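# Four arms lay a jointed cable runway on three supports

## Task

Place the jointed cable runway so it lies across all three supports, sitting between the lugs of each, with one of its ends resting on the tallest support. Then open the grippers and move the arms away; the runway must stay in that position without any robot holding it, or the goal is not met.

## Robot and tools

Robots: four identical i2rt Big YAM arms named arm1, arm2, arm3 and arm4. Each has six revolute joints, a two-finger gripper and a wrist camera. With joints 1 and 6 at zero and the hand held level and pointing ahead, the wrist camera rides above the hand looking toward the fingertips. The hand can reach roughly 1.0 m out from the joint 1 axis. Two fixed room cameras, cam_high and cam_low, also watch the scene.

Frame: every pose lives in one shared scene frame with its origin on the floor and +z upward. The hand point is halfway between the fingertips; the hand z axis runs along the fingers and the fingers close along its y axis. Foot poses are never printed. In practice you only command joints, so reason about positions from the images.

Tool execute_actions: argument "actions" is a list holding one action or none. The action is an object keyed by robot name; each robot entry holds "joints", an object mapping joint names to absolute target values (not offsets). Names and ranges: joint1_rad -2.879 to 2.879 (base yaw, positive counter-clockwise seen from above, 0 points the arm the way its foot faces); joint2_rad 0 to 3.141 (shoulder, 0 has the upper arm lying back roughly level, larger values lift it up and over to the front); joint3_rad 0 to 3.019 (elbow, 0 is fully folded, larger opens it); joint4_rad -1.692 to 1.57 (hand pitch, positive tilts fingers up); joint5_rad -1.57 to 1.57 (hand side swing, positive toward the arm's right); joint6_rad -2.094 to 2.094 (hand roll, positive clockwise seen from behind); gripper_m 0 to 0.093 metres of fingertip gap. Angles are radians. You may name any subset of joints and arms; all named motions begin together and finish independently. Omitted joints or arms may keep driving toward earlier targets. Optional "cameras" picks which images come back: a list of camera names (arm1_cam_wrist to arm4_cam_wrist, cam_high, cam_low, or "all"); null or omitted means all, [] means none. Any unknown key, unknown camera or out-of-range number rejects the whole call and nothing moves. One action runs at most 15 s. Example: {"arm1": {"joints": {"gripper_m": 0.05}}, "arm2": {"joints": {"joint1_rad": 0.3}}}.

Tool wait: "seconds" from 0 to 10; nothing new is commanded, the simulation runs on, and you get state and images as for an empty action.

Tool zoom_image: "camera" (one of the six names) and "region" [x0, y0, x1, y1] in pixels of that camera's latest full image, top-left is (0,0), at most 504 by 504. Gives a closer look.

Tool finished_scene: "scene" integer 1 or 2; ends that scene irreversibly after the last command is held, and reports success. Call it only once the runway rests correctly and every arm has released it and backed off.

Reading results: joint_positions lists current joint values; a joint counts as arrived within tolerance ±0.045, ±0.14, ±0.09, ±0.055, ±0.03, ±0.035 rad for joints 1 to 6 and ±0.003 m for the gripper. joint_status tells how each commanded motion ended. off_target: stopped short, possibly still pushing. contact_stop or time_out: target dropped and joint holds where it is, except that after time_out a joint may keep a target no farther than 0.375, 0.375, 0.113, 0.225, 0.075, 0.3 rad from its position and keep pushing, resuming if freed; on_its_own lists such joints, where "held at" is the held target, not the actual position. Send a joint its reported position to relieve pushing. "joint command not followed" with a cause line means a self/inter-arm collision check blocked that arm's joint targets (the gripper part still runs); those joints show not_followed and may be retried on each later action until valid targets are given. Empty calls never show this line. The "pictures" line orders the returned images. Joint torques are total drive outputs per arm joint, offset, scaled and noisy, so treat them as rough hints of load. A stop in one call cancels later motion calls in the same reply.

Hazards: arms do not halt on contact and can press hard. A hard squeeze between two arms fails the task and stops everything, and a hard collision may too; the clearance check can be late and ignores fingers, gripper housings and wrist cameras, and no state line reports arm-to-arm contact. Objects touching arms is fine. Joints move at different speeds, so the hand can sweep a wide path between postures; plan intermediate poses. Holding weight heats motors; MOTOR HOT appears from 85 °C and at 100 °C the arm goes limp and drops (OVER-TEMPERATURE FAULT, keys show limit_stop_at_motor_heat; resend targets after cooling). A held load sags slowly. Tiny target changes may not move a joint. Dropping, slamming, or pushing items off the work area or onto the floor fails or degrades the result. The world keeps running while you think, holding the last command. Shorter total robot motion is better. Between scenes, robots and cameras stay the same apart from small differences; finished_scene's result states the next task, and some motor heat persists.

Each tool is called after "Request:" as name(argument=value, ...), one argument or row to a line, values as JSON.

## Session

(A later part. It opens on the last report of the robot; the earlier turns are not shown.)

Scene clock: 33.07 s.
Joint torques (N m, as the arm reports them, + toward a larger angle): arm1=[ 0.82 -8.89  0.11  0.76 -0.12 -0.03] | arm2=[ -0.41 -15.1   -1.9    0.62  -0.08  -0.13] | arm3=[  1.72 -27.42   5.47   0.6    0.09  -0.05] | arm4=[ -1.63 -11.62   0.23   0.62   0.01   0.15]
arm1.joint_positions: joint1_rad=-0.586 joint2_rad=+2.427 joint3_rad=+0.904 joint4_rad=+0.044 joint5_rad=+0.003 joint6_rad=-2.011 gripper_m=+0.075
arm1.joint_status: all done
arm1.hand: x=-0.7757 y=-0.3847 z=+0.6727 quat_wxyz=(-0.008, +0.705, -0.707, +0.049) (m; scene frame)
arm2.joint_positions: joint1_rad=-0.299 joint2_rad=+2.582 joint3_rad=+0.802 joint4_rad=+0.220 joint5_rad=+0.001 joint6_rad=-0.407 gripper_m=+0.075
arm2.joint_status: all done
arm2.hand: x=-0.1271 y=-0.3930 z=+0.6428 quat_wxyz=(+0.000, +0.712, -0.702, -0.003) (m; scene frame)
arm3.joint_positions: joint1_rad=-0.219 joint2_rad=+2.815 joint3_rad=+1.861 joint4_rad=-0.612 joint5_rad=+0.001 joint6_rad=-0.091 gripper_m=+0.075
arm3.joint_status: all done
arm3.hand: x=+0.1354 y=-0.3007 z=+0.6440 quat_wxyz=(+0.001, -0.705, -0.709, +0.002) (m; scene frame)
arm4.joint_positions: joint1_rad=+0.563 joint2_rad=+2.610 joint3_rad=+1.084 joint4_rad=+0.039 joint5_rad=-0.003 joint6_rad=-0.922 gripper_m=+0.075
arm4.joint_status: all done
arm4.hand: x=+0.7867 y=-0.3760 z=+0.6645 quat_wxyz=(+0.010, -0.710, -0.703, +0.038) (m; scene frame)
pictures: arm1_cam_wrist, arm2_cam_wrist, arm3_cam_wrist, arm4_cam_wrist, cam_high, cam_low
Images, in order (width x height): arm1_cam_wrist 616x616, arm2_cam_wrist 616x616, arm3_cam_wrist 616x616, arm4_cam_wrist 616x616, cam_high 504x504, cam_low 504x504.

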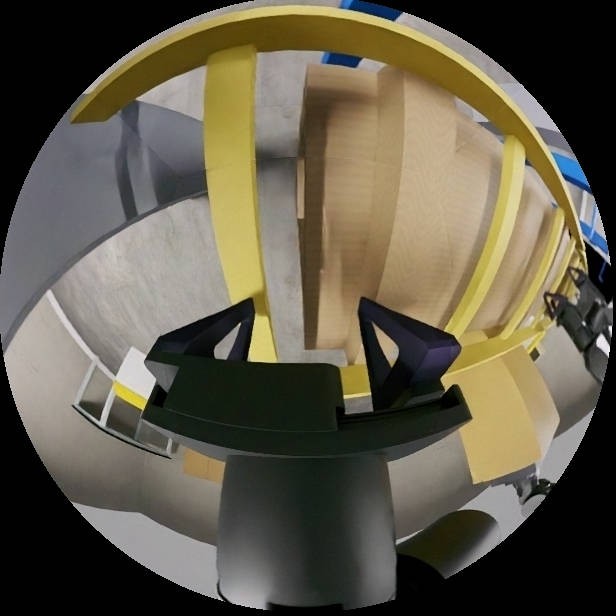

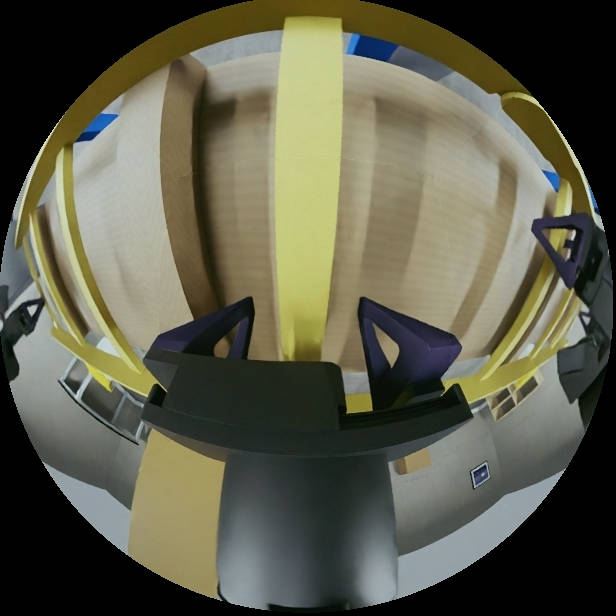

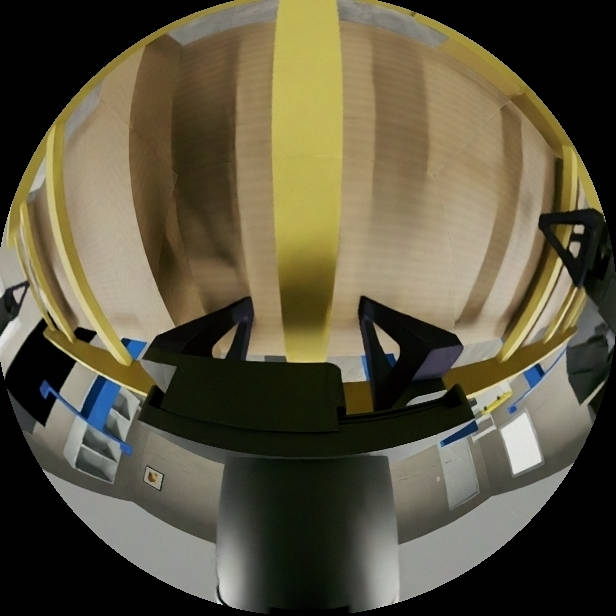

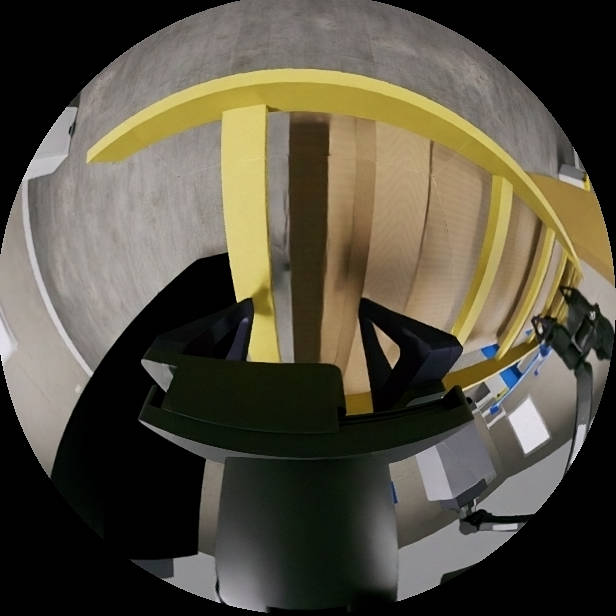

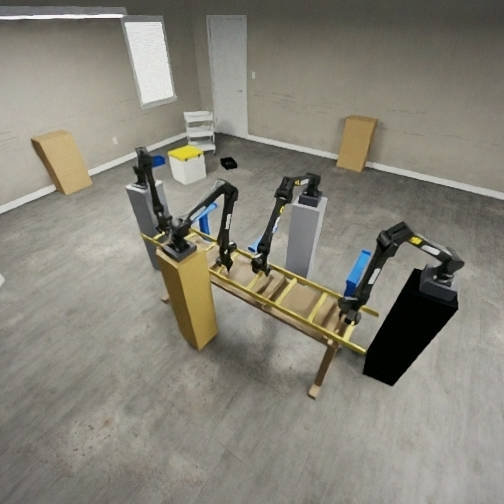

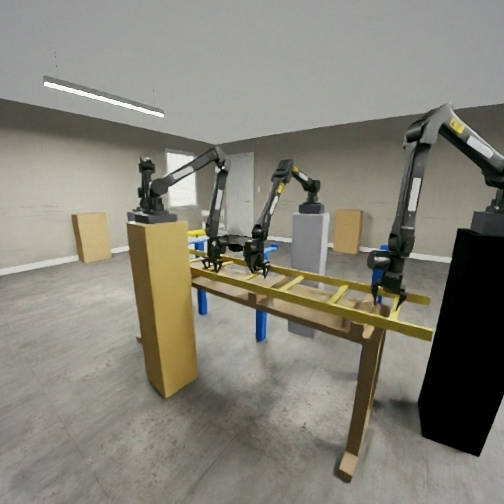

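Request:
execute_actions(
  actions=[
    {"arm1":{"joints":{"joint2_rad":2.39,"gripper_m":0.093}},"arm4":{"joints":{"joint2_rad":2.57,"gripper_m":0.093}}},
  ],
  cameras=[],
)

Request:
execute_actions(
  actions=[
    {"arm1":{"joints":{"joint3_rad":0.835,"joint4_rad":-0.04}},"arm4":{"joints":{"joint3_rad":1.0,"joint4_rad":-0.025}}},
  ],
  cameras=[],
)

Request:
execute_actions(
  actions=[
    {"arm1":{"joints":{"joint2_rad":2.45,"joint3_rad":0.867,"joint4_rad":0.01}},"arm4":{"joints":{"joint2_rad":2.62,"joint3_rad":1.04,"joint4_rad":0.01}}},
  ],
  cameras=[],
)

Request:
execute_actions(
  actions=[
    {"arm1":{"joints":{"joint2_rad":2.515,"joint3_rad":0.894,"joint4_rad":0.05}},"arm4":{"joints":{"joint2_rad":2.676,"joint3_rad":1.075,"joint4_rad":0.04}}},
  ],
  cameras=["arm1_cam_wrist","arm4_cam_wrist"],
)

Scene clock: 35.73 s.
Joint torques (N m, as the arm reports them, + toward a larger angle): arm1=[  0.54 -17.39   0.44   0.57   0.07  -0.09] | arm2=[ -0.82 -16.63  -1.77   0.9    0.01  -0.11] | arm3=[  1.7  -27.45   5.52   0.57   0.09  -0.06] | arm4=[ -1.51 -16.83   0.89   0.58  -0.14   0.16]
arm1.joint_positions: joint1_rad=-0.579 joint2_rad=+2.407 joint3_rad=+0.902 joint4_rad=+0.052 joint5_rad=-0.003 joint6_rad=-2.011 gripper_m=+0.093
arm1.joint_status: all done
arm1.hand: x=-0.7662 y=-0.3853 z=+0.6802 quat_wxyz=(-0.015, +0.707, -0.705, +0.060) (m; scene frame)
arm2.joint_positions: joint1_rad=-0.299 joint2_rad=+2.582 joint3_rad=+0.802 joint4_rad=+0.220 joint5_rad=+0.001 joint6_rad=-0.407 gripper_m=+0.075
arm2.joint_status: not commanded
arm2.hand: x=-0.1271 y=-0.3930 z=+0.6428 quat_wxyz=(+0.000, +0.712, -0.702, -0.003) (m; scene frame)
arm3.joint_positions: joint1_rad=-0.219 joint2_rad=+2.815 joint3_rad=+1.861 joint4_rad=-0.612 joint5_rad=+0.001 joint6_rad=-0.091 gripper_m=+0.075
arm3.joint_status: not commanded
arm3.hand: x=+0.1354 y=-0.3007 z=+0.6440 quat_wxyz=(+0.001, -0.705, -0.709, +0.002) (m; scene frame)
arm4.joint_positions: joint1_rad=+0.561 joint2_rad=+2.571 joint3_rad=+1.081 joint4_rad=+0.041 joint5_rad=+0.001 joint6_rad=-0.922 gripper_m=+0.093
arm4.joint_status: all done
arm4.hand: x=+0.7712 y=-0.3854 z=+0.6804 quat_wxyz=(+0.015, -0.710, -0.702, +0.057) (m; scene frame)
pictures: none
No camera images: the call's "cameras" was empty. Leave "cameras" out to get every camera's image.

Scene clock: 36.63 s.
Joint torques (N m, as the arm reports them, + toward a larger angle): arm1=[  0.22 -15.63   0.45  -0.15   0.07  -0.03] | arm2=[  0.   -15.99  -1.97   0.92  -0.02  -0.16] | arm3=[  1.73 -27.5    5.51   0.58   0.1   -0.06] | arm4=[ -1.46 -15.08   0.65   0.2   -0.14   0.14]
arm1.joint_positions: joint1_rad=-0.579 joint2_rad=+2.401 joint3_rad=+0.833 joint4_rad=-0.031 joint5_rad=-0.003 joint6_rad=-2.011 gripper_m=+0.093
arm1.joint_status: all done
arm1.hand: x=-0.8217 y=-0.3594 z=+0.6796 quat_wxyz=(+0.010, +0.708, -0.706, -0.009) (m; scene frame)
arm2.joint_positions: joint1_rad=-0.299 joint2_rad=+2.582 joint3_rad=+0.802 joint4_rad=+0.220 joint5_rad=+0.001 joint6_rad=-0.407 gripper_m=+0.075
arm2.joint_status: not commanded
arm2.hand: x=-0.1271 y=-0.3930 z=+0.6428 quat_wxyz=(+0.000, +0.712, -0.702, -0.003) (m; scene frame)
arm3.joint_positions: joint1_rad=-0.219 joint2_rad=+2.815 joint3_rad=+1.861 joint4_rad=-0.612 joint5_rad=+0.001 joint6_rad=-0.091 gripper_m=+0.075
arm3.joint_status: not commanded
arm3.hand: x=+0.1354 y=-0.3007 z=+0.6440 quat_wxyz=(+0.001, -0.705, -0.709, +0.002) (m; scene frame)
arm4.joint_positions: joint1_rad=+0.561 joint2_rad=+2.567 joint3_rad=+0.996 joint4_rad=-0.019 joint5_rad=+0.001 joint6_rad=-0.922 gripper_m=+0.093
arm4.joint_status: all done
arm4.hand: x=+0.8243 y=-0.3461 z=+0.6792 quat_wxyz=(+0.005, -0.712, -0.702, -0.013) (m; scene frame)
pictures: none
No camera images: the call's "cameras" was empty. Leave "cameras" out to get every camera's image.

Scene clock: 37.40 s.
Joint torques (N m, as the arm reports them, + toward a larger angle): arm1=[ -0.23 -12.25   0.58   0.72   0.05  -0.08] | arm2=[ -0.43 -15.82  -1.8    0.78   0.03  -0.1 ] | arm3=[  1.74 -27.49   5.53   0.59   0.09  -0.06] | arm4=[ -1.49 -14.57   0.68   0.84  -0.14   0.15]
arm1.joint_positions: joint1_rad=-0.579 joint2_rad=+2.414 joint3_rad=+0.864 joint4_rad=+0.000 joint5_rad=-0.003 joint6_rad=-2.011 gripper_m=+0.093
arm1.joint_status: all done
arm1.hand: x=-0.8020 y=-0.3686 z=+0.6753 quat_wxyz=(+0.002, +0.708, -0.706, +0.014) (m; scene frame)
arm2.joint_positions: joint1_rad=-0.299 joint2_rad=+2.582 joint3_rad=+0.802 joint4_rad=+0.220 joint5_rad=+0.001 joint6_rad=-0.407 gripper_m=+0.075
arm2.joint_status: not commanded
arm2.hand: x=-0.1271 y=-0.3930 z=+0.6428 quat_wxyz=(+0.000, +0.712, -0.702, -0.003) (m; scene frame)
arm3.joint_positions: joint1_rad=-0.219 joint2_rad=+2.815 joint3_rad=+1.861 joint4_rad=-0.612 joint5_rad=+0.001 joint6_rad=-0.091 gripper_m=+0.075
arm3.joint_status: not commanded
arm3.hand: x=+0.1354 y=-0.3007 z=+0.6440 quat_wxyz=(+0.001, -0.705, -0.709, +0.002) (m; scene frame)
arm4.joint_positions: joint1_rad=+0.561 joint2_rad=+2.605 joint3_rad=+1.037 joint4_rad=-0.001 joint5_rad=+0.001 joint6_rad=-0.922 gripper_m=+0.093
arm4.joint_status: all done
arm4.hand: x=+0.8153 y=-0.3526 z=+0.6655 quat_wxyz=(+0.006, -0.712, -0.703, -0.003) (m; scene frame)
pictures: none
No camera images: the call's "cameras" was empty. Leave "cameras" out to get every camera's image.

Scene clock: 38.20 s.
Joint torques (N m, as the arm reports them, + toward a larger angle): arm1=[  0.03 -12.52   0.15   0.8    0.03  -0.05] | arm2=[  0.1  -15.68  -2.04   0.7   -0.03  -0.1 ] | arm3=[  1.72 -27.51   5.52   0.58   0.09  -0.06] | arm4=[ -1.53 -15.15   0.37   0.91  -0.14   0.14]
arm1.joint_positions: joint1_rad=-0.579 joint2_rad=+2.491 joint3_rad=+0.892 joint4_rad=+0.040 joint5_rad=-0.003 joint6_rad=-2.011 gripper_m=+0.093
arm1.joint_status: all done
arm1.hand: x=-0.8077 y=-0.3664 z=+0.6497 quat_wxyz=(+0.003, +0.708, -0.706, +0.010) (m; scene frame)
arm2.joint_positions: joint1_rad=-0.299 joint2_rad=+2.582 joint3_rad=+0.802 joint4_rad=+0.220 joint5_rad=+0.001 joint6_rad=-0.407 gripper_m=+0.075
arm2.joint_status: not commanded
arm2.hand: x=-0.1271 y=-0.3930 z=+0.6428 quat_wxyz=(+0.000, +0.712, -0.702, -0.003) (m; scene frame)
arm3.joint_positions: joint1_rad=-0.219 joint2_rad=+2.815 joint3_rad=+1.861 joint4_rad=-0.612 joint5_rad=+0.001 joint6_rad=-0.091 gripper_m=+0.075
arm3.joint_status: not commanded
arm3.hand: x=+0.1354 y=-0.3007 z=+0.6440 quat_wxyz=(+0.001, -0.705, -0.709, +0.002) (m; scene frame)
arm4.joint_positions: joint1_rad=+0.561 joint2_rad=+2.666 joint3_rad=+1.073 joint4_rad=+0.030 joint5_rad=+0.001 joint6_rad=-0.922 gripper_m=+0.093
arm4.joint_status: all done
arm4.hand: x=+0.8156 y=-0.3520 z=+0.6432 quat_wxyz=(+0.006, -0.712, -0.703, +0.000) (m; scene frame)
pictures: arm1_cam_wrist, arm4_cam_wrist
Images, in order (width x height): arm1_cam_wrist 616x616, arm4_cam_wrist 616x616.

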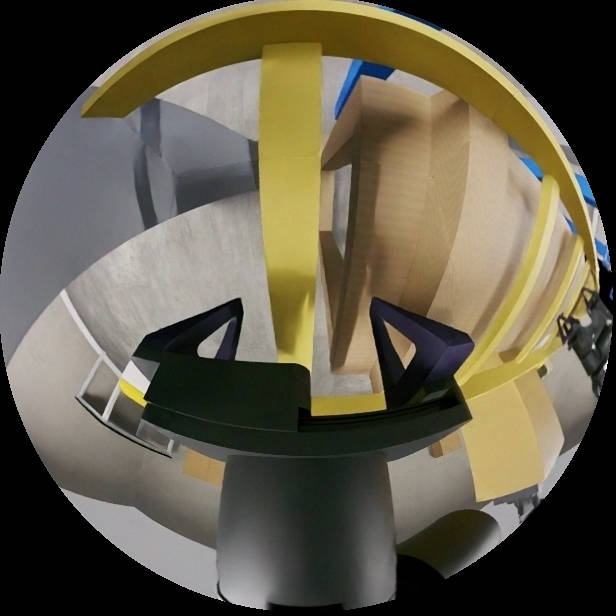

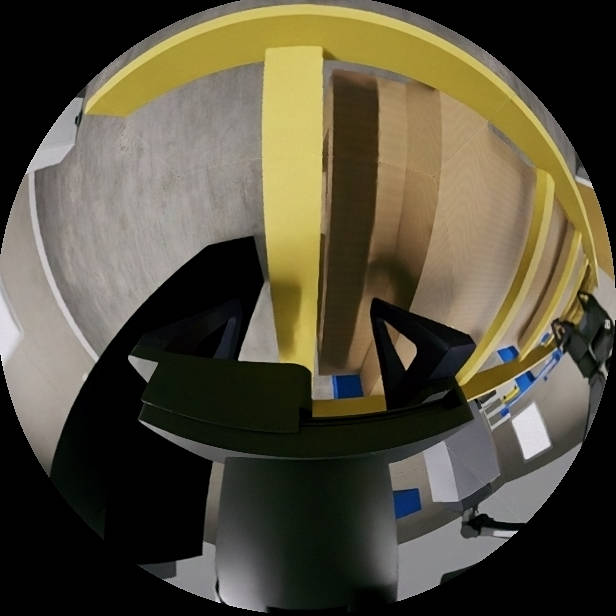

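Request:
execute_actions(
  actions=[
    {"arm1":{"joints":{"joint2_rad":2.54,"gripper_m":0.05}},"arm4":{"joints":{"joint2_rad":2.695,"gripper_m":0.05}}},
  ],
  cameras=[],
)

Request:
execute_actions(
  actions=[
    {"arm1":{"joints":{"gripper_m":0}},"arm4":{"joints":{"gripper_m":0}},"arm2":{"joints":{"gripper_m":0}},"arm3":{"joints":{"gripper_m":0}}},
  ],
  cameras=["cam_low"],
)

Scene clock: 39.97 s.
Joint torques (N m, as the arm reports them, + toward a larger angle): arm1=[ -0.05 -11.97  -0.36   0.8    0.09  -0.05] | arm2=[ -0.62 -15.3   -2.05   0.84   0.01  -0.02] | arm3=[  1.75 -27.51   5.52   0.57   0.1   -0.06] | arm4=[ -1.36 -14.31   0.24   0.83  -0.14   0.14]
arm1.joint_positions: joint1_rad=-0.579 joint2_rad=+2.508 joint3_rad=+0.892 joint4_rad=+0.040 joint5_rad=-0.003 joint6_rad=-2.011 gripper_m=+0.050
arm1.joint_status: all done
arm1.hand: x=-0.8147 y=-0.3632 z=+0.6440 quat_wxyz=(+0.006, +0.708, -0.706, +0.002) (m; scene frame)
arm2.joint_positions: joint1_rad=-0.299 joint2_rad=+2.582 joint3_rad=+0.802 joint4_rad=+0.220 joint5_rad=+0.001 joint6_rad=-0.407 gripper_m=+0.075
arm2.joint_status: not commanded
arm2.hand: x=-0.1271 y=-0.3930 z=+0.6428 quat_wxyz=(+0.000, +0.712, -0.702, -0.003) (m; scene frame)
arm3.joint_positions: joint1_rad=-0.219 joint2_rad=+2.815 joint3_rad=+1.861 joint4_rad=-0.612 joint5_rad=+0.001 joint6_rad=-0.091 gripper_m=+0.075
arm3.joint_status: not commanded
arm3.hand: x=+0.1354 y=-0.3007 z=+0.6440 quat_wxyz=(+0.001, -0.705, -0.709, +0.002) (m; scene frame)
arm4.joint_positions: joint1_rad=+0.561 joint2_rad=+2.678 joint3_rad=+1.073 joint4_rad=+0.030 joint5_rad=+0.001 joint6_rad=-0.922 gripper_m=+0.050
arm4.joint_status: all done
arm4.hand: x=+0.8205 y=-0.3483 z=+0.6390 quat_wxyz=(+0.006, -0.712, -0.703, -0.006) (m; scene frame)
pictures: none
No camera images: the call's "cameras" was empty. Leave "cameras" out to get every camera's image.

Scene clock: 40.63 s.
Joint torques (N m, as the arm reports them, + toward a larger angle): arm1=[ -0.02 -12.15  -0.07   0.83   0.01  -0.12] | arm2=[  0.58 -15.91  -1.69   0.7    0.31  -0.22] | arm3=[  1.7  -27.48   5.52   0.57   0.05  -0.05] | arm4=[ -1.55 -14.32   0.3    0.78   0.05   0.15]
arm1.joint_positions: joint1_rad=-0.579 joint2_rad=+2.509 joint3_rad=+0.891 joint4_rad=+0.041 joint5_rad=-0.001 joint6_rad=-2.004 gripper_m=+0.024
arm1.joint_status: gripper_m off_target (ended at +0.024, target +0.000)
arm1.hand: x=-0.8154 y=-0.3633 z=+0.6437 quat_wxyz=(+0.007, +0.706, -0.709, +0.003) (m; scene frame)
arm2.joint_positions: joint1_rad=-0.298 joint2_rad=+2.582 joint3_rad=+0.801 joint4_rad=+0.221 joint5_rad=-0.006 joint6_rad=-0.396 gripper_m=+0.024
arm2.joint_status: gripper_m off_target (ended at +0.024, target +0.000)
arm2.hand: x=-0.1288 y=-0.3923 z=+0.6429 quat_wxyz=(+0.001, +0.709, -0.706, -0.007) (m; scene frame)
arm3.joint_positions: joint1_rad=-0.219 joint2_rad=+2.815 joint3_rad=+1.861 joint4_rad=-0.612 joint5_rad=+0.002 joint6_rad=-0.092 gripper_m=+0.024
arm3.joint_status: gripper_m off_target (ended at +0.024, target +0.000)
arm3.hand: x=+0.1352 y=-0.3007 z=+0.6440 quat_wxyz=(+0.002, -0.705, -0.709, +0.002) (m; scene frame)
arm4.joint_positions: joint1_rad=+0.561 joint2_rad=+2.679 joint3_rad=+1.071 joint4_rad=+0.030 joint5_rad=-0.005 joint6_rad=-0.921 gripper_m=+0.024
arm4.joint_status: gripper_m off_target (ended at +0.024, target +0.000)
arm4.hand: x=+0.8226 y=-0.3483 z=+0.6386 quat_wxyz=(+0.003, -0.712, -0.703, -0.007) (m; scene frame)
pictures: cam_low
Images, in order (width x height): cam_low 504x504.

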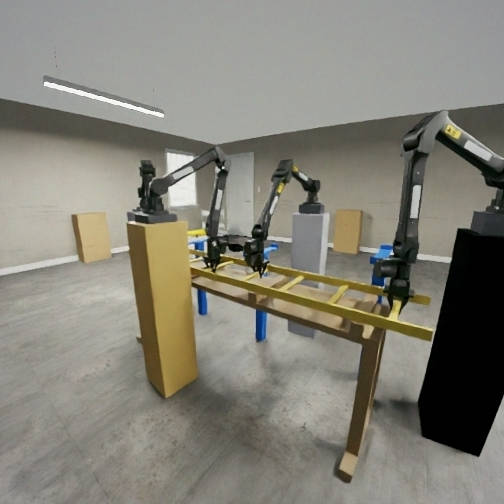

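Request:
execute_actions(
  actions=[
    {"arm1":{"joints":{"joint2_rad":2.395,"joint3_rad":0.85,"joint4_rad":-0.01}},"arm2":{"joints":{"joint2_rad":2.47,"joint3_rad":0.75,"joint4_rad":0.165}},"arm3":{"joints":{"joint2_rad":2.735,"joint3_rad":1.815,"joint4_rad":-0.63}},"arm4":{"joints":{"joint2_rad":2.572,"joint3_rad":1.02,"joint4_rad":0.0}}},
  ],
  cameras=[],
)

Request:
execute_actions(
  actions=[
    {"arm1":{"joints":{"joint2_rad":2.302,"joint3_rad":0.806,"joint4_rad":-0.06}},"arm2":{"joints":{"joint2_rad":2.377,"joint3_rad":0.70,"joint4_rad":0.12}},"arm3":{"joints":{"joint2_rad":2.667,"joint3_rad":1.77,"joint4_rad":-0.652}},"arm4":{"joints":{"joint2_rad":2.488,"joint3_rad":0.966,"joint4_rad":-0.035}}},
  ],
  cameras=["cam_low"],
)

Scene clock: 45.03 s.
Joint torques (N m, as the arm reports them, + toward a larger angle): arm1=[ -0.32 -21.    -1.77  -0.42   0.24  -0.15] | arm2=[ -0.48 -23.81  -6.04  -0.76   0.02  -0.19] | arm3=[  1.84 -33.19   3.52  -0.79   0.07  -0.04] | arm4=[ -0.96 -22.15  -2.03  -0.5   -0.41   0.24]
arm1.joint_positions: joint1_rad=-0.579 joint2_rad=+2.463 joint3_rad=+0.874 joint4_rad=+0.008 joint5_rad=-0.007 joint6_rad=-2.006 gripper_m=+0.024
arm1.joint_status: all done
arm1.hand: x=-0.8131 y=-0.3627 z=+0.6589 quat_wxyz=(+0.005, +0.706, -0.708, +0.000) (m; scene frame)
arm2.joint_positions: joint1_rad=-0.297 joint2_rad=+2.557 joint3_rad=+0.799 joint4_rad=+0.195 joint5_rad=-0.001 joint6_rad=-0.397 gripper_m=+0.024
arm2.joint_status: all done
arm2.hand: x=-0.1265 y=-0.3887 z=+0.6499 quat_wxyz=(+0.002, +0.709, -0.705, -0.004) (m; scene frame)
arm3.joint_positions: joint1_rad=-0.217 joint2_rad=+2.793 joint3_rad=+1.828 joint4_rad=-0.606 joint5_rad=+0.001 joint6_rad=-0.094 gripper_m=+0.024
arm3.joint_status: all done
arm3.hand: x=+0.1375 y=-0.2949 z=+0.6500 quat_wxyz=(+0.003, -0.703, -0.711, +0.000) (m; scene frame)
arm4.joint_positions: joint1_rad=+0.552 joint2_rad=+2.654 joint3_rad=+1.043 joint4_rad=+0.022 joint5_rad=+0.008 joint6_rad=-0.931 gripper_m=+0.024
arm4.joint_status: all done
arm4.hand: x=+0.8250 y=-0.3399 z=+0.6481 quat_wxyz=(+0.008, -0.711, -0.703, -0.013) (m; scene frame)
pictures: none
No camera images: the call's "cameras" was empty. Leave "cameras" out to get every camera's image.

Scene clock: 45.90 s.
Joint torques (N m, as the arm reports them, + toward a larger angle): arm1=[  0.22 -19.64  -0.74  -0.51   0.    -0.16] | arm2=[ -0.37 -21.63  -4.96  -0.63   0.1   -0.22] | arm3=[  1.59 -32.58   4.37  -0.86   0.16  -0.03] | arm4=[ -1.02 -20.24  -1.02  -0.38  -0.19   0.25]
arm1.joint_positions: joint1_rad=-0.576 joint2_rad=+2.358 joint3_rad=+0.822 joint4_rad=-0.043 joint5_rad=+0.000 joint6_rad=-2.004 gripper_m=+0.024
arm1.joint_status: all done
arm1.hand: x=-0.8138 y=-0.3621 z=+0.6934 quat_wxyz=(+0.008, +0.707, -0.707, +0.002) (m; scene frame)
arm2.joint_positions: joint1_rad=-0.297 joint2_rad=+2.452 joint3_rad=+0.740 joint4_rad=+0.145 joint5_rad=-0.002 joint6_rad=-0.396 gripper_m=+0.024
arm2.joint_status: all done
arm2.hand: x=-0.1270 y=-0.3903 z=+0.6832 quat_wxyz=(+0.004, +0.709, -0.705, -0.003) (m; scene frame)
arm3.joint_positions: joint1_rad=-0.217 joint2_rad=+2.717 joint3_rad=+1.775 joint4_rad=-0.627 joint5_rad=-0.001 joint6_rad=-0.094 gripper_m=+0.024
arm3.joint_status: all done
arm3.hand: x=+0.1376 y=-0.2960 z=+0.6831 quat_wxyz=(+0.002, -0.703, -0.711, +0.000) (m; scene frame)
arm4.joint_positions: joint1_rad=+0.553 joint2_rad=+2.554 joint3_rad=+0.981 joint4_rad=-0.016 joint5_rad=+0.002 joint6_rad=-0.932 gripper_m=+0.024
arm4.joint_status: all done
arm4.hand: x=+0.8247 y=-0.3421 z=+0.6837 quat_wxyz=(+0.005, -0.711, -0.703, -0.013) (m; scene frame)
pictures: cam_low
Images, in order (width x height): cam_low 504x504.

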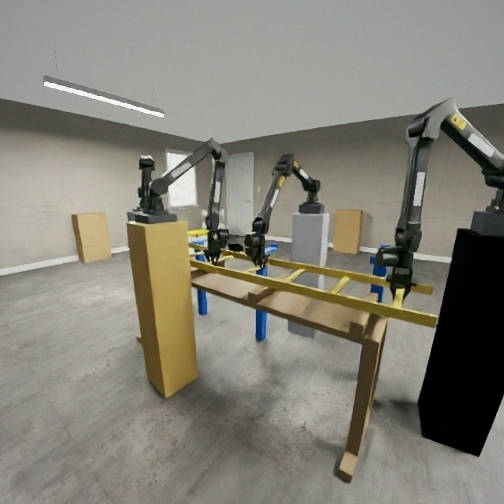

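Request:
execute_actions(
  actions=[
    {"arm1":{"joints":{"joint2_rad":2.18,"joint3_rad":0.776,"joint4_rad":-0.12}},"arm2":{"joints":{"joint2_rad":2.24,"joint3_rad":0.66,"joint4_rad":0.06}},"arm3":{"joints":{"joint2_rad":2.57,"joint3_rad":1.735,"joint4_rad":-0.68}},"arm4":{"joints":{"joint2_rad":2.365,"joint3_rad":0.925,"joint4_rad":-0.075}}},
  ],
  cameras=[],
)

Request:
execute_actions(
  actions=[
    {"arm1":{"joints":{"joint2_rad":2.04,"joint3_rad":0.74,"joint4_rad":-0.225}},"arm2":{"joints":{"joint2_rad":2.08,"joint3_rad":0.61,"joint4_rad":-0.05}},"arm3":{"joints":{"joint2_rad":2.475,"joint3_rad":1.69,"joint4_rad":-0.725}},"arm4":{"joints":{"joint2_rad":2.235,"joint3_rad":0.87,"joint4_rad":-0.15}}},
  ],
  cameras=[],
)

Request:
execute_actions(
  actions=[
    {"arm1":{"joints":{"joint2_rad":1.895,"joint3_rad":0.72,"joint4_rad":-0.345}},"arm2":{"joints":{"joint2_rad":1.913,"joint3_rad":0.578,"joint4_rad":-0.18}},"arm3":{"joints":{"joint2_rad":2.385,"joint3_rad":1.655,"joint4_rad":-0.78}},"arm4":{"joints":{"joint2_rad":2.10,"joint3_rad":0.83,"joint4_rad":-0.24}}},
  ],
  cameras=["cam_low"],
)

Request:
execute_actions(
  actions=[
    {"arm1":{"joints":{"joint2_rad":1.71,"joint3_rad":0.72,"joint4_rad":-0.525}},"arm2":{"joints":{"joint2_rad":1.69,"joint3_rad":0.568,"joint4_rad":-0.39}},"arm3":{"joints":{"joint2_rad":2.275,"joint3_rad":1.64,"joint4_rad":-0.87}},"arm4":{"joints":{"joint2_rad":1.92,"joint3_rad":0.80,"joint4_rad":-0.39}}},
  ],
)

Scene clock: 50.97 s.
Joint torques (N m, as the arm reports them, + toward a larger angle): arm1=[  0.1  -19.65   1.09   0.14  -0.07  -0.16] | arm2=[ -0.38 -21.9   -2.39  -0.31   0.09  -0.17] | arm3=[  1.58 -33.94   5.56  -0.55   0.18  -0.03] | arm4=[ -1.5  -20.86   0.81   0.13  -0.01   0.16]
arm1.joint_positions: joint1_rad=-0.576 joint2_rad=+2.242 joint3_rad=+0.777 joint4_rad=-0.112 joint5_rad=+0.003 joint6_rad=-2.002 gripper_m=+0.024
arm1.joint_status: all done
arm1.hand: x=-0.8140 y=-0.3619 z=+0.7304 quat_wxyz=(+0.009, +0.706, -0.708, +0.003) (m; scene frame)
arm2.joint_positions: joint1_rad=-0.297 joint2_rad=+2.324 joint3_rad=+0.677 joint4_rad=+0.078 joint5_rad=-0.001 joint6_rad=-0.393 gripper_m=+0.024
arm2.joint_status: all done
arm2.hand: x=-0.1274 y=-0.3923 z=+0.7219 quat_wxyz=(+0.004, +0.708, -0.706, -0.003) (m; scene frame)
arm3.joint_positions: joint1_rad=-0.217 joint2_rad=+2.633 joint3_rad=+1.728 joint4_rad=-0.662 joint5_rad=-0.002 joint6_rad=-0.092 gripper_m=+0.024
arm3.joint_status: all done
arm3.hand: x=+0.1374 y=-0.2989 z=+0.7226 quat_wxyz=(+0.001, -0.704, -0.710, +0.000) (m; scene frame)
arm4.joint_positions: joint1_rad=+0.560 joint2_rad=+2.440 joint3_rad=+0.925 joint4_rad=-0.068 joint5_rad=-0.003 joint6_rad=-0.923 gripper_m=+0.024
arm4.joint_status: all done
arm4.hand: x=+0.8237 y=-0.3476 z=+0.7235 quat_wxyz=(+0.003, -0.712, -0.703, -0.009) (m; scene frame)
pictures: none
No camera images: the call's "cameras" was empty. Leave "cameras" out to get every camera's image.

Scene clock: 51.90 s.
Joint torques (N m, as the arm reports them, + toward a larger angle): arm1=[ -0.05 -18.27   2.46  -0.02  -0.24  -0.17] | arm2=[ -0.12 -21.32  -0.66  -0.56  -0.01  -0.21] | arm3=[  1.29 -34.07   6.18  -0.51   0.19  -0.06] | arm4=[ -1.68 -20.01   1.79   0.08   0.06   0.11]
arm1.joint_positions: joint1_rad=-0.577 joint2_rad=+2.097 joint3_rad=+0.737 joint4_rad=-0.216 joint5_rad=+0.006 joint6_rad=-2.001 gripper_m=+0.024
arm1.joint_status: all done
arm1.hand: x=-0.8143 y=-0.3617 z=+0.7759 quat_wxyz=(+0.010, +0.705, -0.709, +0.003) (m; scene frame)
arm2.joint_positions: joint1_rad=-0.297 joint2_rad=+2.159 joint3_rad=+0.618 joint4_rad=-0.028 joint5_rad=+0.000 joint6_rad=-0.391 gripper_m=+0.024
arm2.joint_status: all done
arm2.hand: x=-0.1275 y=-0.3938 z=+0.7685 quat_wxyz=(+0.005, +0.707, -0.707, -0.002) (m; scene frame)
arm3.joint_positions: joint1_rad=-0.217 joint2_rad=+2.536 joint3_rad=+1.679 joint4_rad=-0.711 joint5_rad=-0.002 joint6_rad=-0.090 gripper_m=+0.024
arm3.joint_status: all done
arm3.hand: x=+0.1379 y=-0.2994 z=+0.7691 quat_wxyz=(+0.001, -0.704, -0.710, +0.000) (m; scene frame)
arm4.joint_positions: joint1_rad=+0.563 joint2_rad=+2.305 joint3_rad=+0.868 joint4_rad=-0.142 joint5_rad=-0.005 joint6_rad=-0.919 gripper_m=+0.024
arm4.joint_status: all done
arm4.hand: x=+0.8234 y=-0.3503 z=+0.7694 quat_wxyz=(+0.003, -0.712, -0.702, -0.007) (m; scene frame)
pictures: none
No camera images: the call's "cameras" was empty. Leave "cameras" out to get every camera's image.

Scene clock: 52.87 s.
Joint torques (N m, as the arm reports them, + toward a larger angle): arm1=[  0.41 -18.2    3.67  -0.02  -0.29  -0.2 ] | arm2=[ -0.77 -20.78   1.32  -0.6    0.02  -0.22] | arm3=[  1.55 -33.25   6.53  -0.41   0.19  -0.1 ] | arm4=[ -1.84 -19.21   2.9    0.1    0.14   0.08]
arm1.joint_positions: joint1_rad=-0.578 joint2_rad=+1.951 joint3_rad=+0.713 joint4_rad=-0.337 joint5_rad=+0.007 joint6_rad=-2.000 gripper_m=+0.024
arm1.joint_status: all done
arm1.hand: x=-0.8143 y=-0.3614 z=+0.8214 quat_wxyz=(+0.010, +0.705, -0.709, +0.005) (m; scene frame)
arm2.joint_positions: joint1_rad=-0.297 joint2_rad=+1.990 joint3_rad=+0.577 joint4_rad=-0.155 joint5_rad=+0.000 joint6_rad=-0.390 gripper_m=+0.024
arm2.joint_status: all done
arm2.hand: x=-0.1277 y=-0.3953 z=+0.8139 quat_wxyz=(+0.004, +0.707, -0.707, -0.002) (m; scene frame)
arm3.joint_positions: joint1_rad=-0.217 joint2_rad=+2.445 joint3_rad=+1.643 joint4_rad=-0.765 joint5_rad=-0.002 joint6_rad=-0.089 gripper_m=+0.024
arm3.joint_status: all done
arm3.hand: x=+0.1382 y=-0.2996 z=+0.8149 quat_wxyz=(+0.000, -0.705, -0.710, +0.000) (m; scene frame)
arm4.joint_positions: joint1_rad=+0.564 joint2_rad=+2.169 joint3_rad=+0.825 joint4_rad=-0.231 joint5_rad=-0.007 joint6_rad=-0.918 gripper_m=+0.024
arm4.joint_status: all done
arm4.hand: x=+0.8233 y=-0.3519 z=+0.8146 quat_wxyz=(+0.002, -0.712, -0.702, -0.005) (m; scene frame)
pictures: cam_low
Images, in order (width x height): cam_low 504x504.

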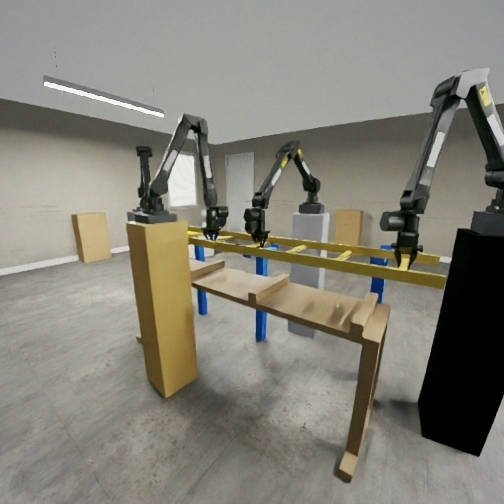

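Scene clock: 53.83 s.
Joint torques (N m, as the arm reports them, + toward a larger angle): arm1=[  0.33 -16.46   5.67   0.13  -0.33  -0.23] | arm2=[ -0.81 -18.97   3.88  -0.74  -0.01  -0.22] | arm3=[  1.62 -32.4    7.57  -0.21   0.19  -0.09] | arm4=[ -1.64 -17.99   4.6    0.06   0.25   0.07]
arm1.joint_positions: joint1_rad=-0.579 joint2_rad=+1.764 joint3_rad=+0.709 joint4_rad=-0.517 joint5_rad=+0.009 joint6_rad=-2.000 gripper_m=+0.024
arm1.joint_status: all done
arm1.hand: x=-0.8149 y=-0.3612 z=+0.8823 quat_wxyz=(+0.011, +0.704, -0.710, +0.006) (m; scene frame)
arm2.joint_positions: joint1_rad=-0.297 joint2_rad=+1.762 joint3_rad=+0.554 joint4_rad=-0.361 joint5_rad=-0.001 joint6_rad=-0.388 gripper_m=+0.024
arm2.joint_status: all done
arm2.hand: x=-0.1279 y=-0.3967 z=+0.8747 quat_wxyz=(+0.005, +0.706, -0.708, -0.002) (m; scene frame)
arm3.joint_positions: joint1_rad=-0.217 joint2_rad=+2.333 joint3_rad=+1.624 joint4_rad=-0.859 joint5_rad=-0.002 joint6_rad=-0.088 gripper_m=+0.024
arm3.joint_status: all done
arm3.hand: x=+0.1383 y=-0.3003 z=+0.8765 quat_wxyz=(+0.001, -0.705, -0.709, +0.000) (m; scene frame)
arm4.joint_positions: joint1_rad=+0.565 joint2_rad=+1.983 joint3_rad=+0.792 joint4_rad=-0.381 joint5_rad=-0.010 joint6_rad=-0.915 gripper_m=+0.024
arm4.joint_status: all done
arm4.hand: x=+0.8230 y=-0.3544 z=+0.8773 quat_wxyz=(+0.000, -0.712, -0.702, -0.003) (m; scene frame)
pictures: arm1_cam_wrist, arm2_cam_wrist, arm3_cam_wrist, arm4_cam_wrist, cam_high, cam_low
Images, in order (width x height): arm1_cam_wrist 616x616, arm2_cam_wrist 616x616, arm3_cam_wrist 616x616, arm4_cam_wrist 616x616, cam_high 504x504, cam_low 504x504.

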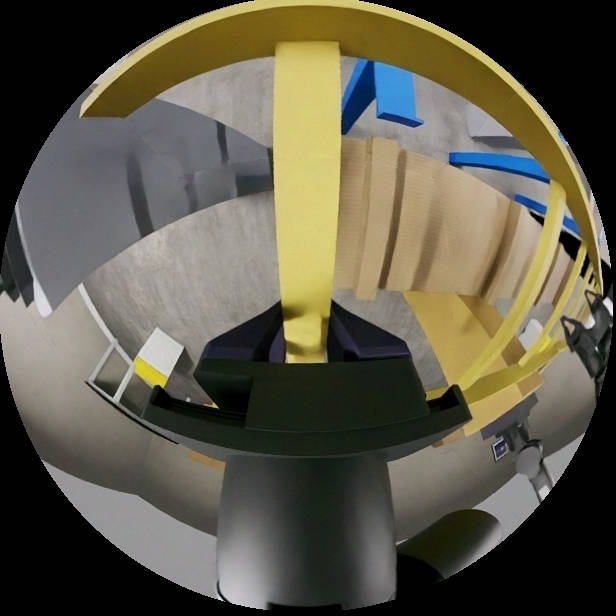

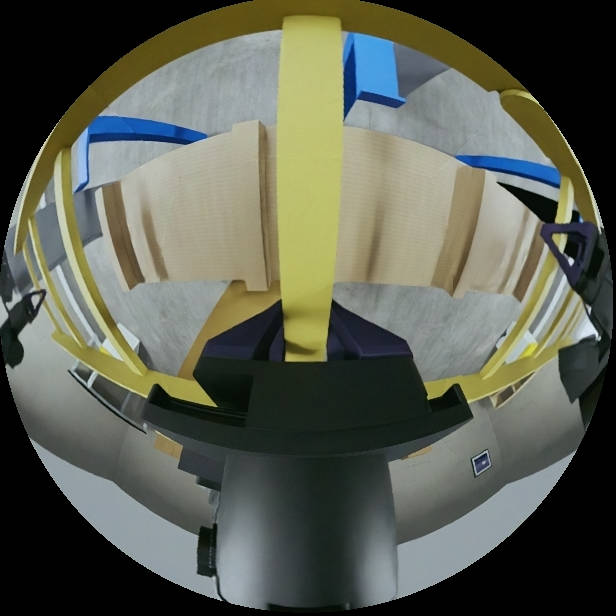

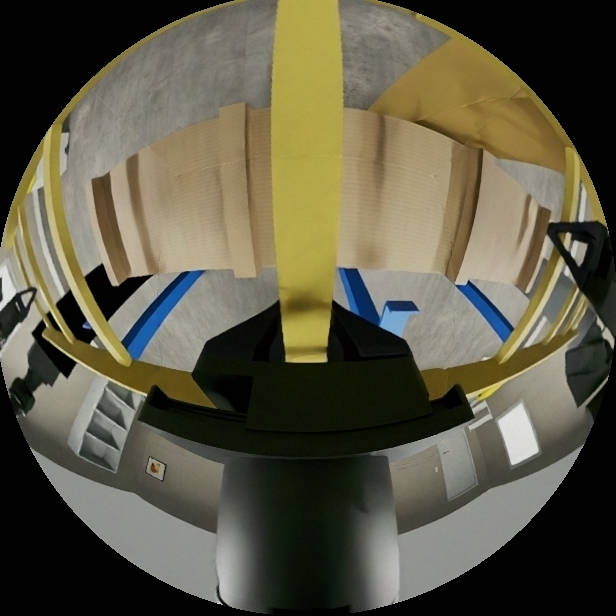

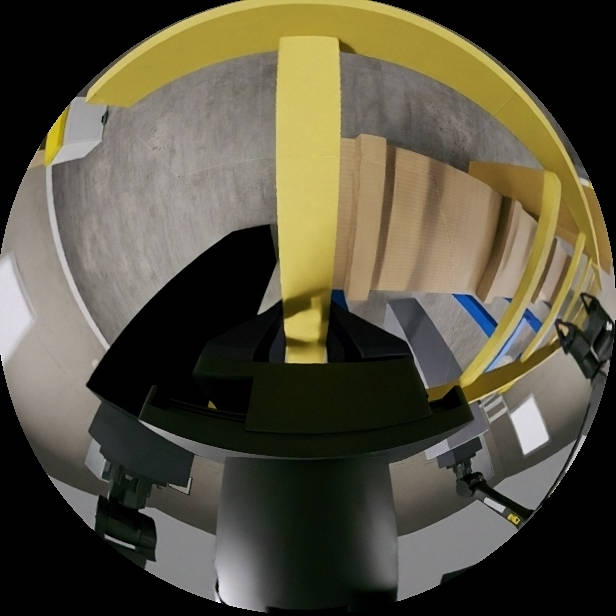

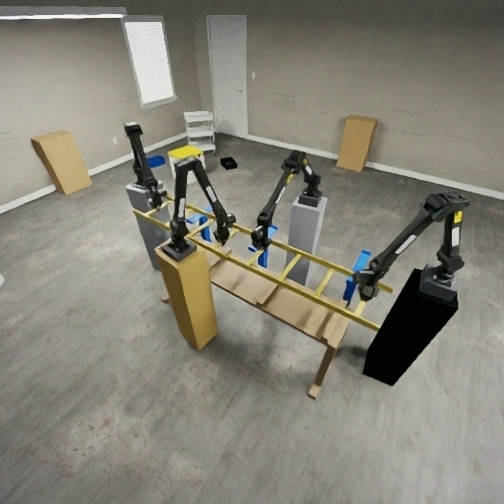

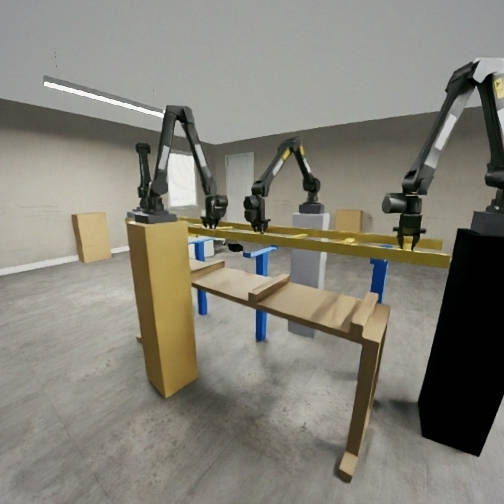

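Request:
execute_actions(
  actions=[
    {"arm1":{"joints":{"joint2_rad":1.60,"joint3_rad":0.746,"joint4_rad":-0.66}},"arm2":{"joints":{"joint2_rad":1.54,"joint3_rad":0.58,"joint4_rad":-0.545}},"arm3":{"joints":{"joint2_rad":2.205,"joint3_rad":1.64,"joint4_rad":-0.94}},"arm4":{"joints":{"joint2_rad":1.79,"joint3_rad":0.792,"joint4_rad":-0.5}}},
  ],
  cameras=["cam_low"],
)

Request:
execute_actions(
  actions=[
    {"arm1":{"joints":{"joint1_rad":-0.39,"joint6_rad":-1.82,"joint2_rad":1.55,"joint3_rad":0.676,"joint4_rad":-0.636}},"arm2":{"joints":{"joint1_rad":-0.219,"joint6_rad":-0.314,"joint2_rad":1.685,"joint3_rad":0.77,"joint4_rad":-0.6}},"arm3":{"joints":{"joint1_rad":-0.228,"joint6_rad":-0.1,"joint2_rad":2.065,"joint3_rad":1.362,"joint4_rad":-0.8}},"arm4":{"joints":{"joint1_rad":0.398,"joint6_rad":-1.092,"joint2_rad":1.74,"joint3_rad":0.686,"joint4_rad":-0.444}}},
  ],
  cameras=["cam_low","arm4_cam_wrist","arm3_cam_wrist"],
)

Scene clock: 70.40 s.
Joint torques (N m, as the arm reports them, + toward a larger angle): arm1=[ -0.16 -14.79   8.36  -1.23  -0.38  -0.22] | arm2=[ -0.58 -17.65   5.81  -1.     0.24  -0.29] | arm3=[  1.97 -32.42   7.92  -0.28   0.15  -0.09] | arm4=[ -1.58 -17.72   5.38  -0.14   0.34   0.05]
arm1.joint_positions: joint1_rad=-0.579 joint2_rad=+1.649 joint3_rad=+0.710 joint4_rad=-0.625 joint5_rad=+0.010 joint6_rad=-2.000 gripper_m=+0.024
arm1.joint_status: all done
arm1.hand: x=-0.8173 y=-0.3596 z=+0.9201 quat_wxyz=(+0.010, +0.704, -0.710, +0.010) (m; scene frame)
arm2.joint_positions: joint1_rad=-0.294 joint2_rad=+1.615 joint3_rad=+0.558 joint4_rad=-0.509 joint5_rad=-0.005 joint6_rad=-0.382 gripper_m=+0.024
arm2.joint_status: all done
arm2.hand: x=-0.1295 y=-0.3968 z=+0.9158 quat_wxyz=(+0.004, +0.705, -0.709, -0.005) (m; scene frame)
arm3.joint_positions: joint1_rad=-0.219 joint2_rad=+2.263 joint3_rad=+1.623 joint4_rad=-0.929 joint5_rad=-0.001 joint6_rad=-0.088 gripper_m=+0.024
arm3.joint_status: all done
arm3.hand: x=+0.1371 y=-0.2999 z=+0.9181 quat_wxyz=(+0.002, -0.706, -0.708, +0.000) (m; scene frame)
arm4.joint_positions: joint1_rad=+0.563 joint2_rad=+1.859 joint3_rad=+0.787 joint4_rad=-0.487 joint5_rad=-0.013 joint6_rad=-0.915 gripper_m=+0.024
arm4.joint_status: all done
arm4.hand: x=+0.8207 y=-0.3564 z=+0.9206 quat_wxyz=(+0.000, -0.713, -0.701, +0.003) (m; scene frame)
pictures: cam_low
Images, in order (width x height): cam_low 504x504.

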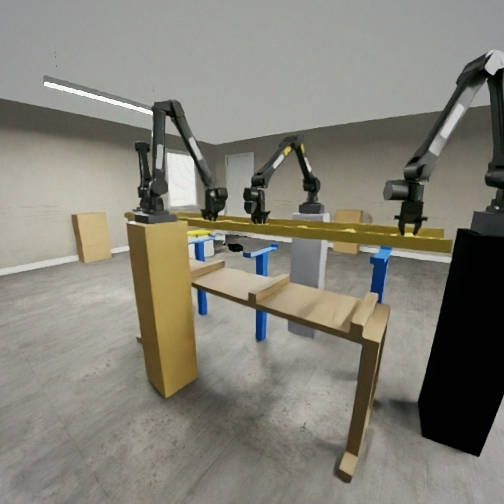

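Scene clock: 71.43 s.
Joint torques (N m, as the arm reports them, + toward a larger angle): arm1=[  0.17 -16.29   6.24  -0.15   0.07  -0.03] | arm2=[  0.91 -20.59   6.02  -1.41   0.17  -0.04] | arm3=[  1.26 -31.16   6.65   0.08   0.18   0.04] | arm4=[ -0.77 -16.53   5.72   0.04  -0.25   0.02]
arm1.joint_positions: joint1_rad=-0.389 joint2_rad=+1.623 joint3_rad=+0.664 joint4_rad=-0.624 joint5_rad=-0.003 joint6_rad=-1.814 gripper_m=+0.024
arm1.joint_status: all done
arm1.hand: x=-0.8144 y=-0.2906 z=+0.9168 quat_wxyz=(+0.008, +0.705, -0.709, -0.001) (m; scene frame)
arm2.joint_positions: joint1_rad=-0.222 joint2_rad=+1.762 joint3_rad=+0.752 joint4_rad=-0.554 joint5_rad=-0.005 joint6_rad=-0.313 gripper_m=+0.024
arm2.joint_status: all done
arm2.hand: x=-0.1277 y=-0.3231 z=+0.9080 quat_wxyz=(+0.003, +0.706, -0.708, -0.005) (m; scene frame)
arm3.joint_positions: joint1_rad=-0.228 joint2_rad=+2.143 joint3_rad=+1.350 joint4_rad=-0.796 joint5_rad=-0.002 joint6_rad=-0.101 gripper_m=+0.024
arm3.joint_status: all done
arm3.hand: x=+0.1381 y=-0.2249 z=+0.9084 quat_wxyz=(+0.007, -0.705, -0.710, -0.008) (m; scene frame)
arm4.joint_positions: joint1_rad=+0.389 joint2_rad=+1.812 joint3_rad=+0.670 joint4_rad=-0.434 joint5_rad=+0.003 joint6_rad=-1.093 gripper_m=+0.024
arm4.joint_status: all done
arm4.hand: x=+0.8241 y=-0.2781 z=+0.9175 quat_wxyz=(+0.006, -0.712, -0.702, -0.006) (m; scene frame)
pictures: arm3_cam_wrist, arm4_cam_wrist, cam_low
Images, in order (width x height): arm3_cam_wrist 616x616, arm4_cam_wrist 616x616, cam_low 504x504.

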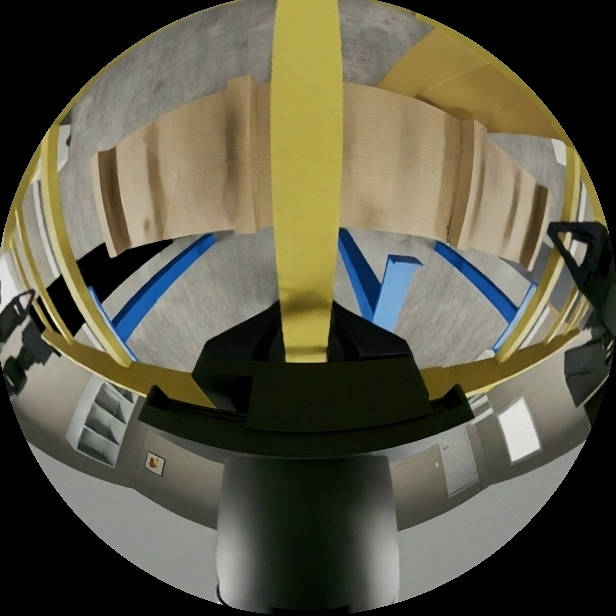

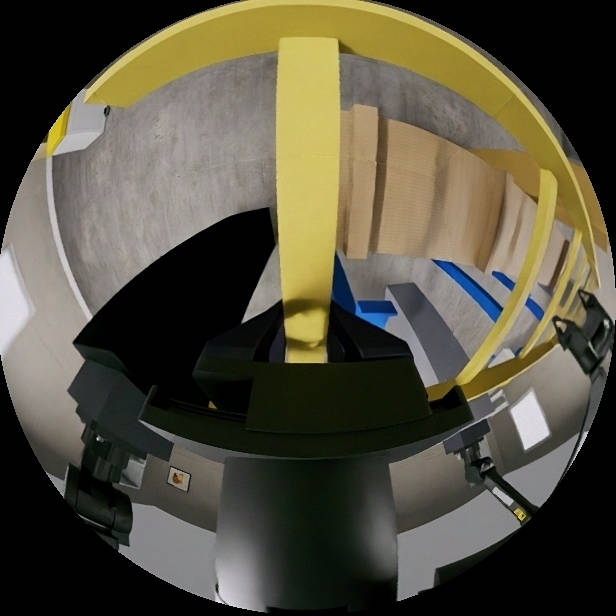

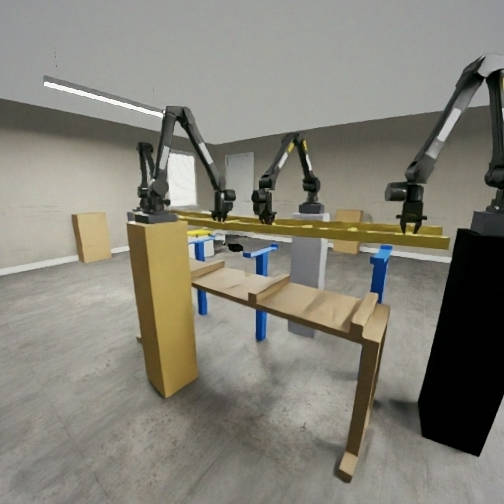

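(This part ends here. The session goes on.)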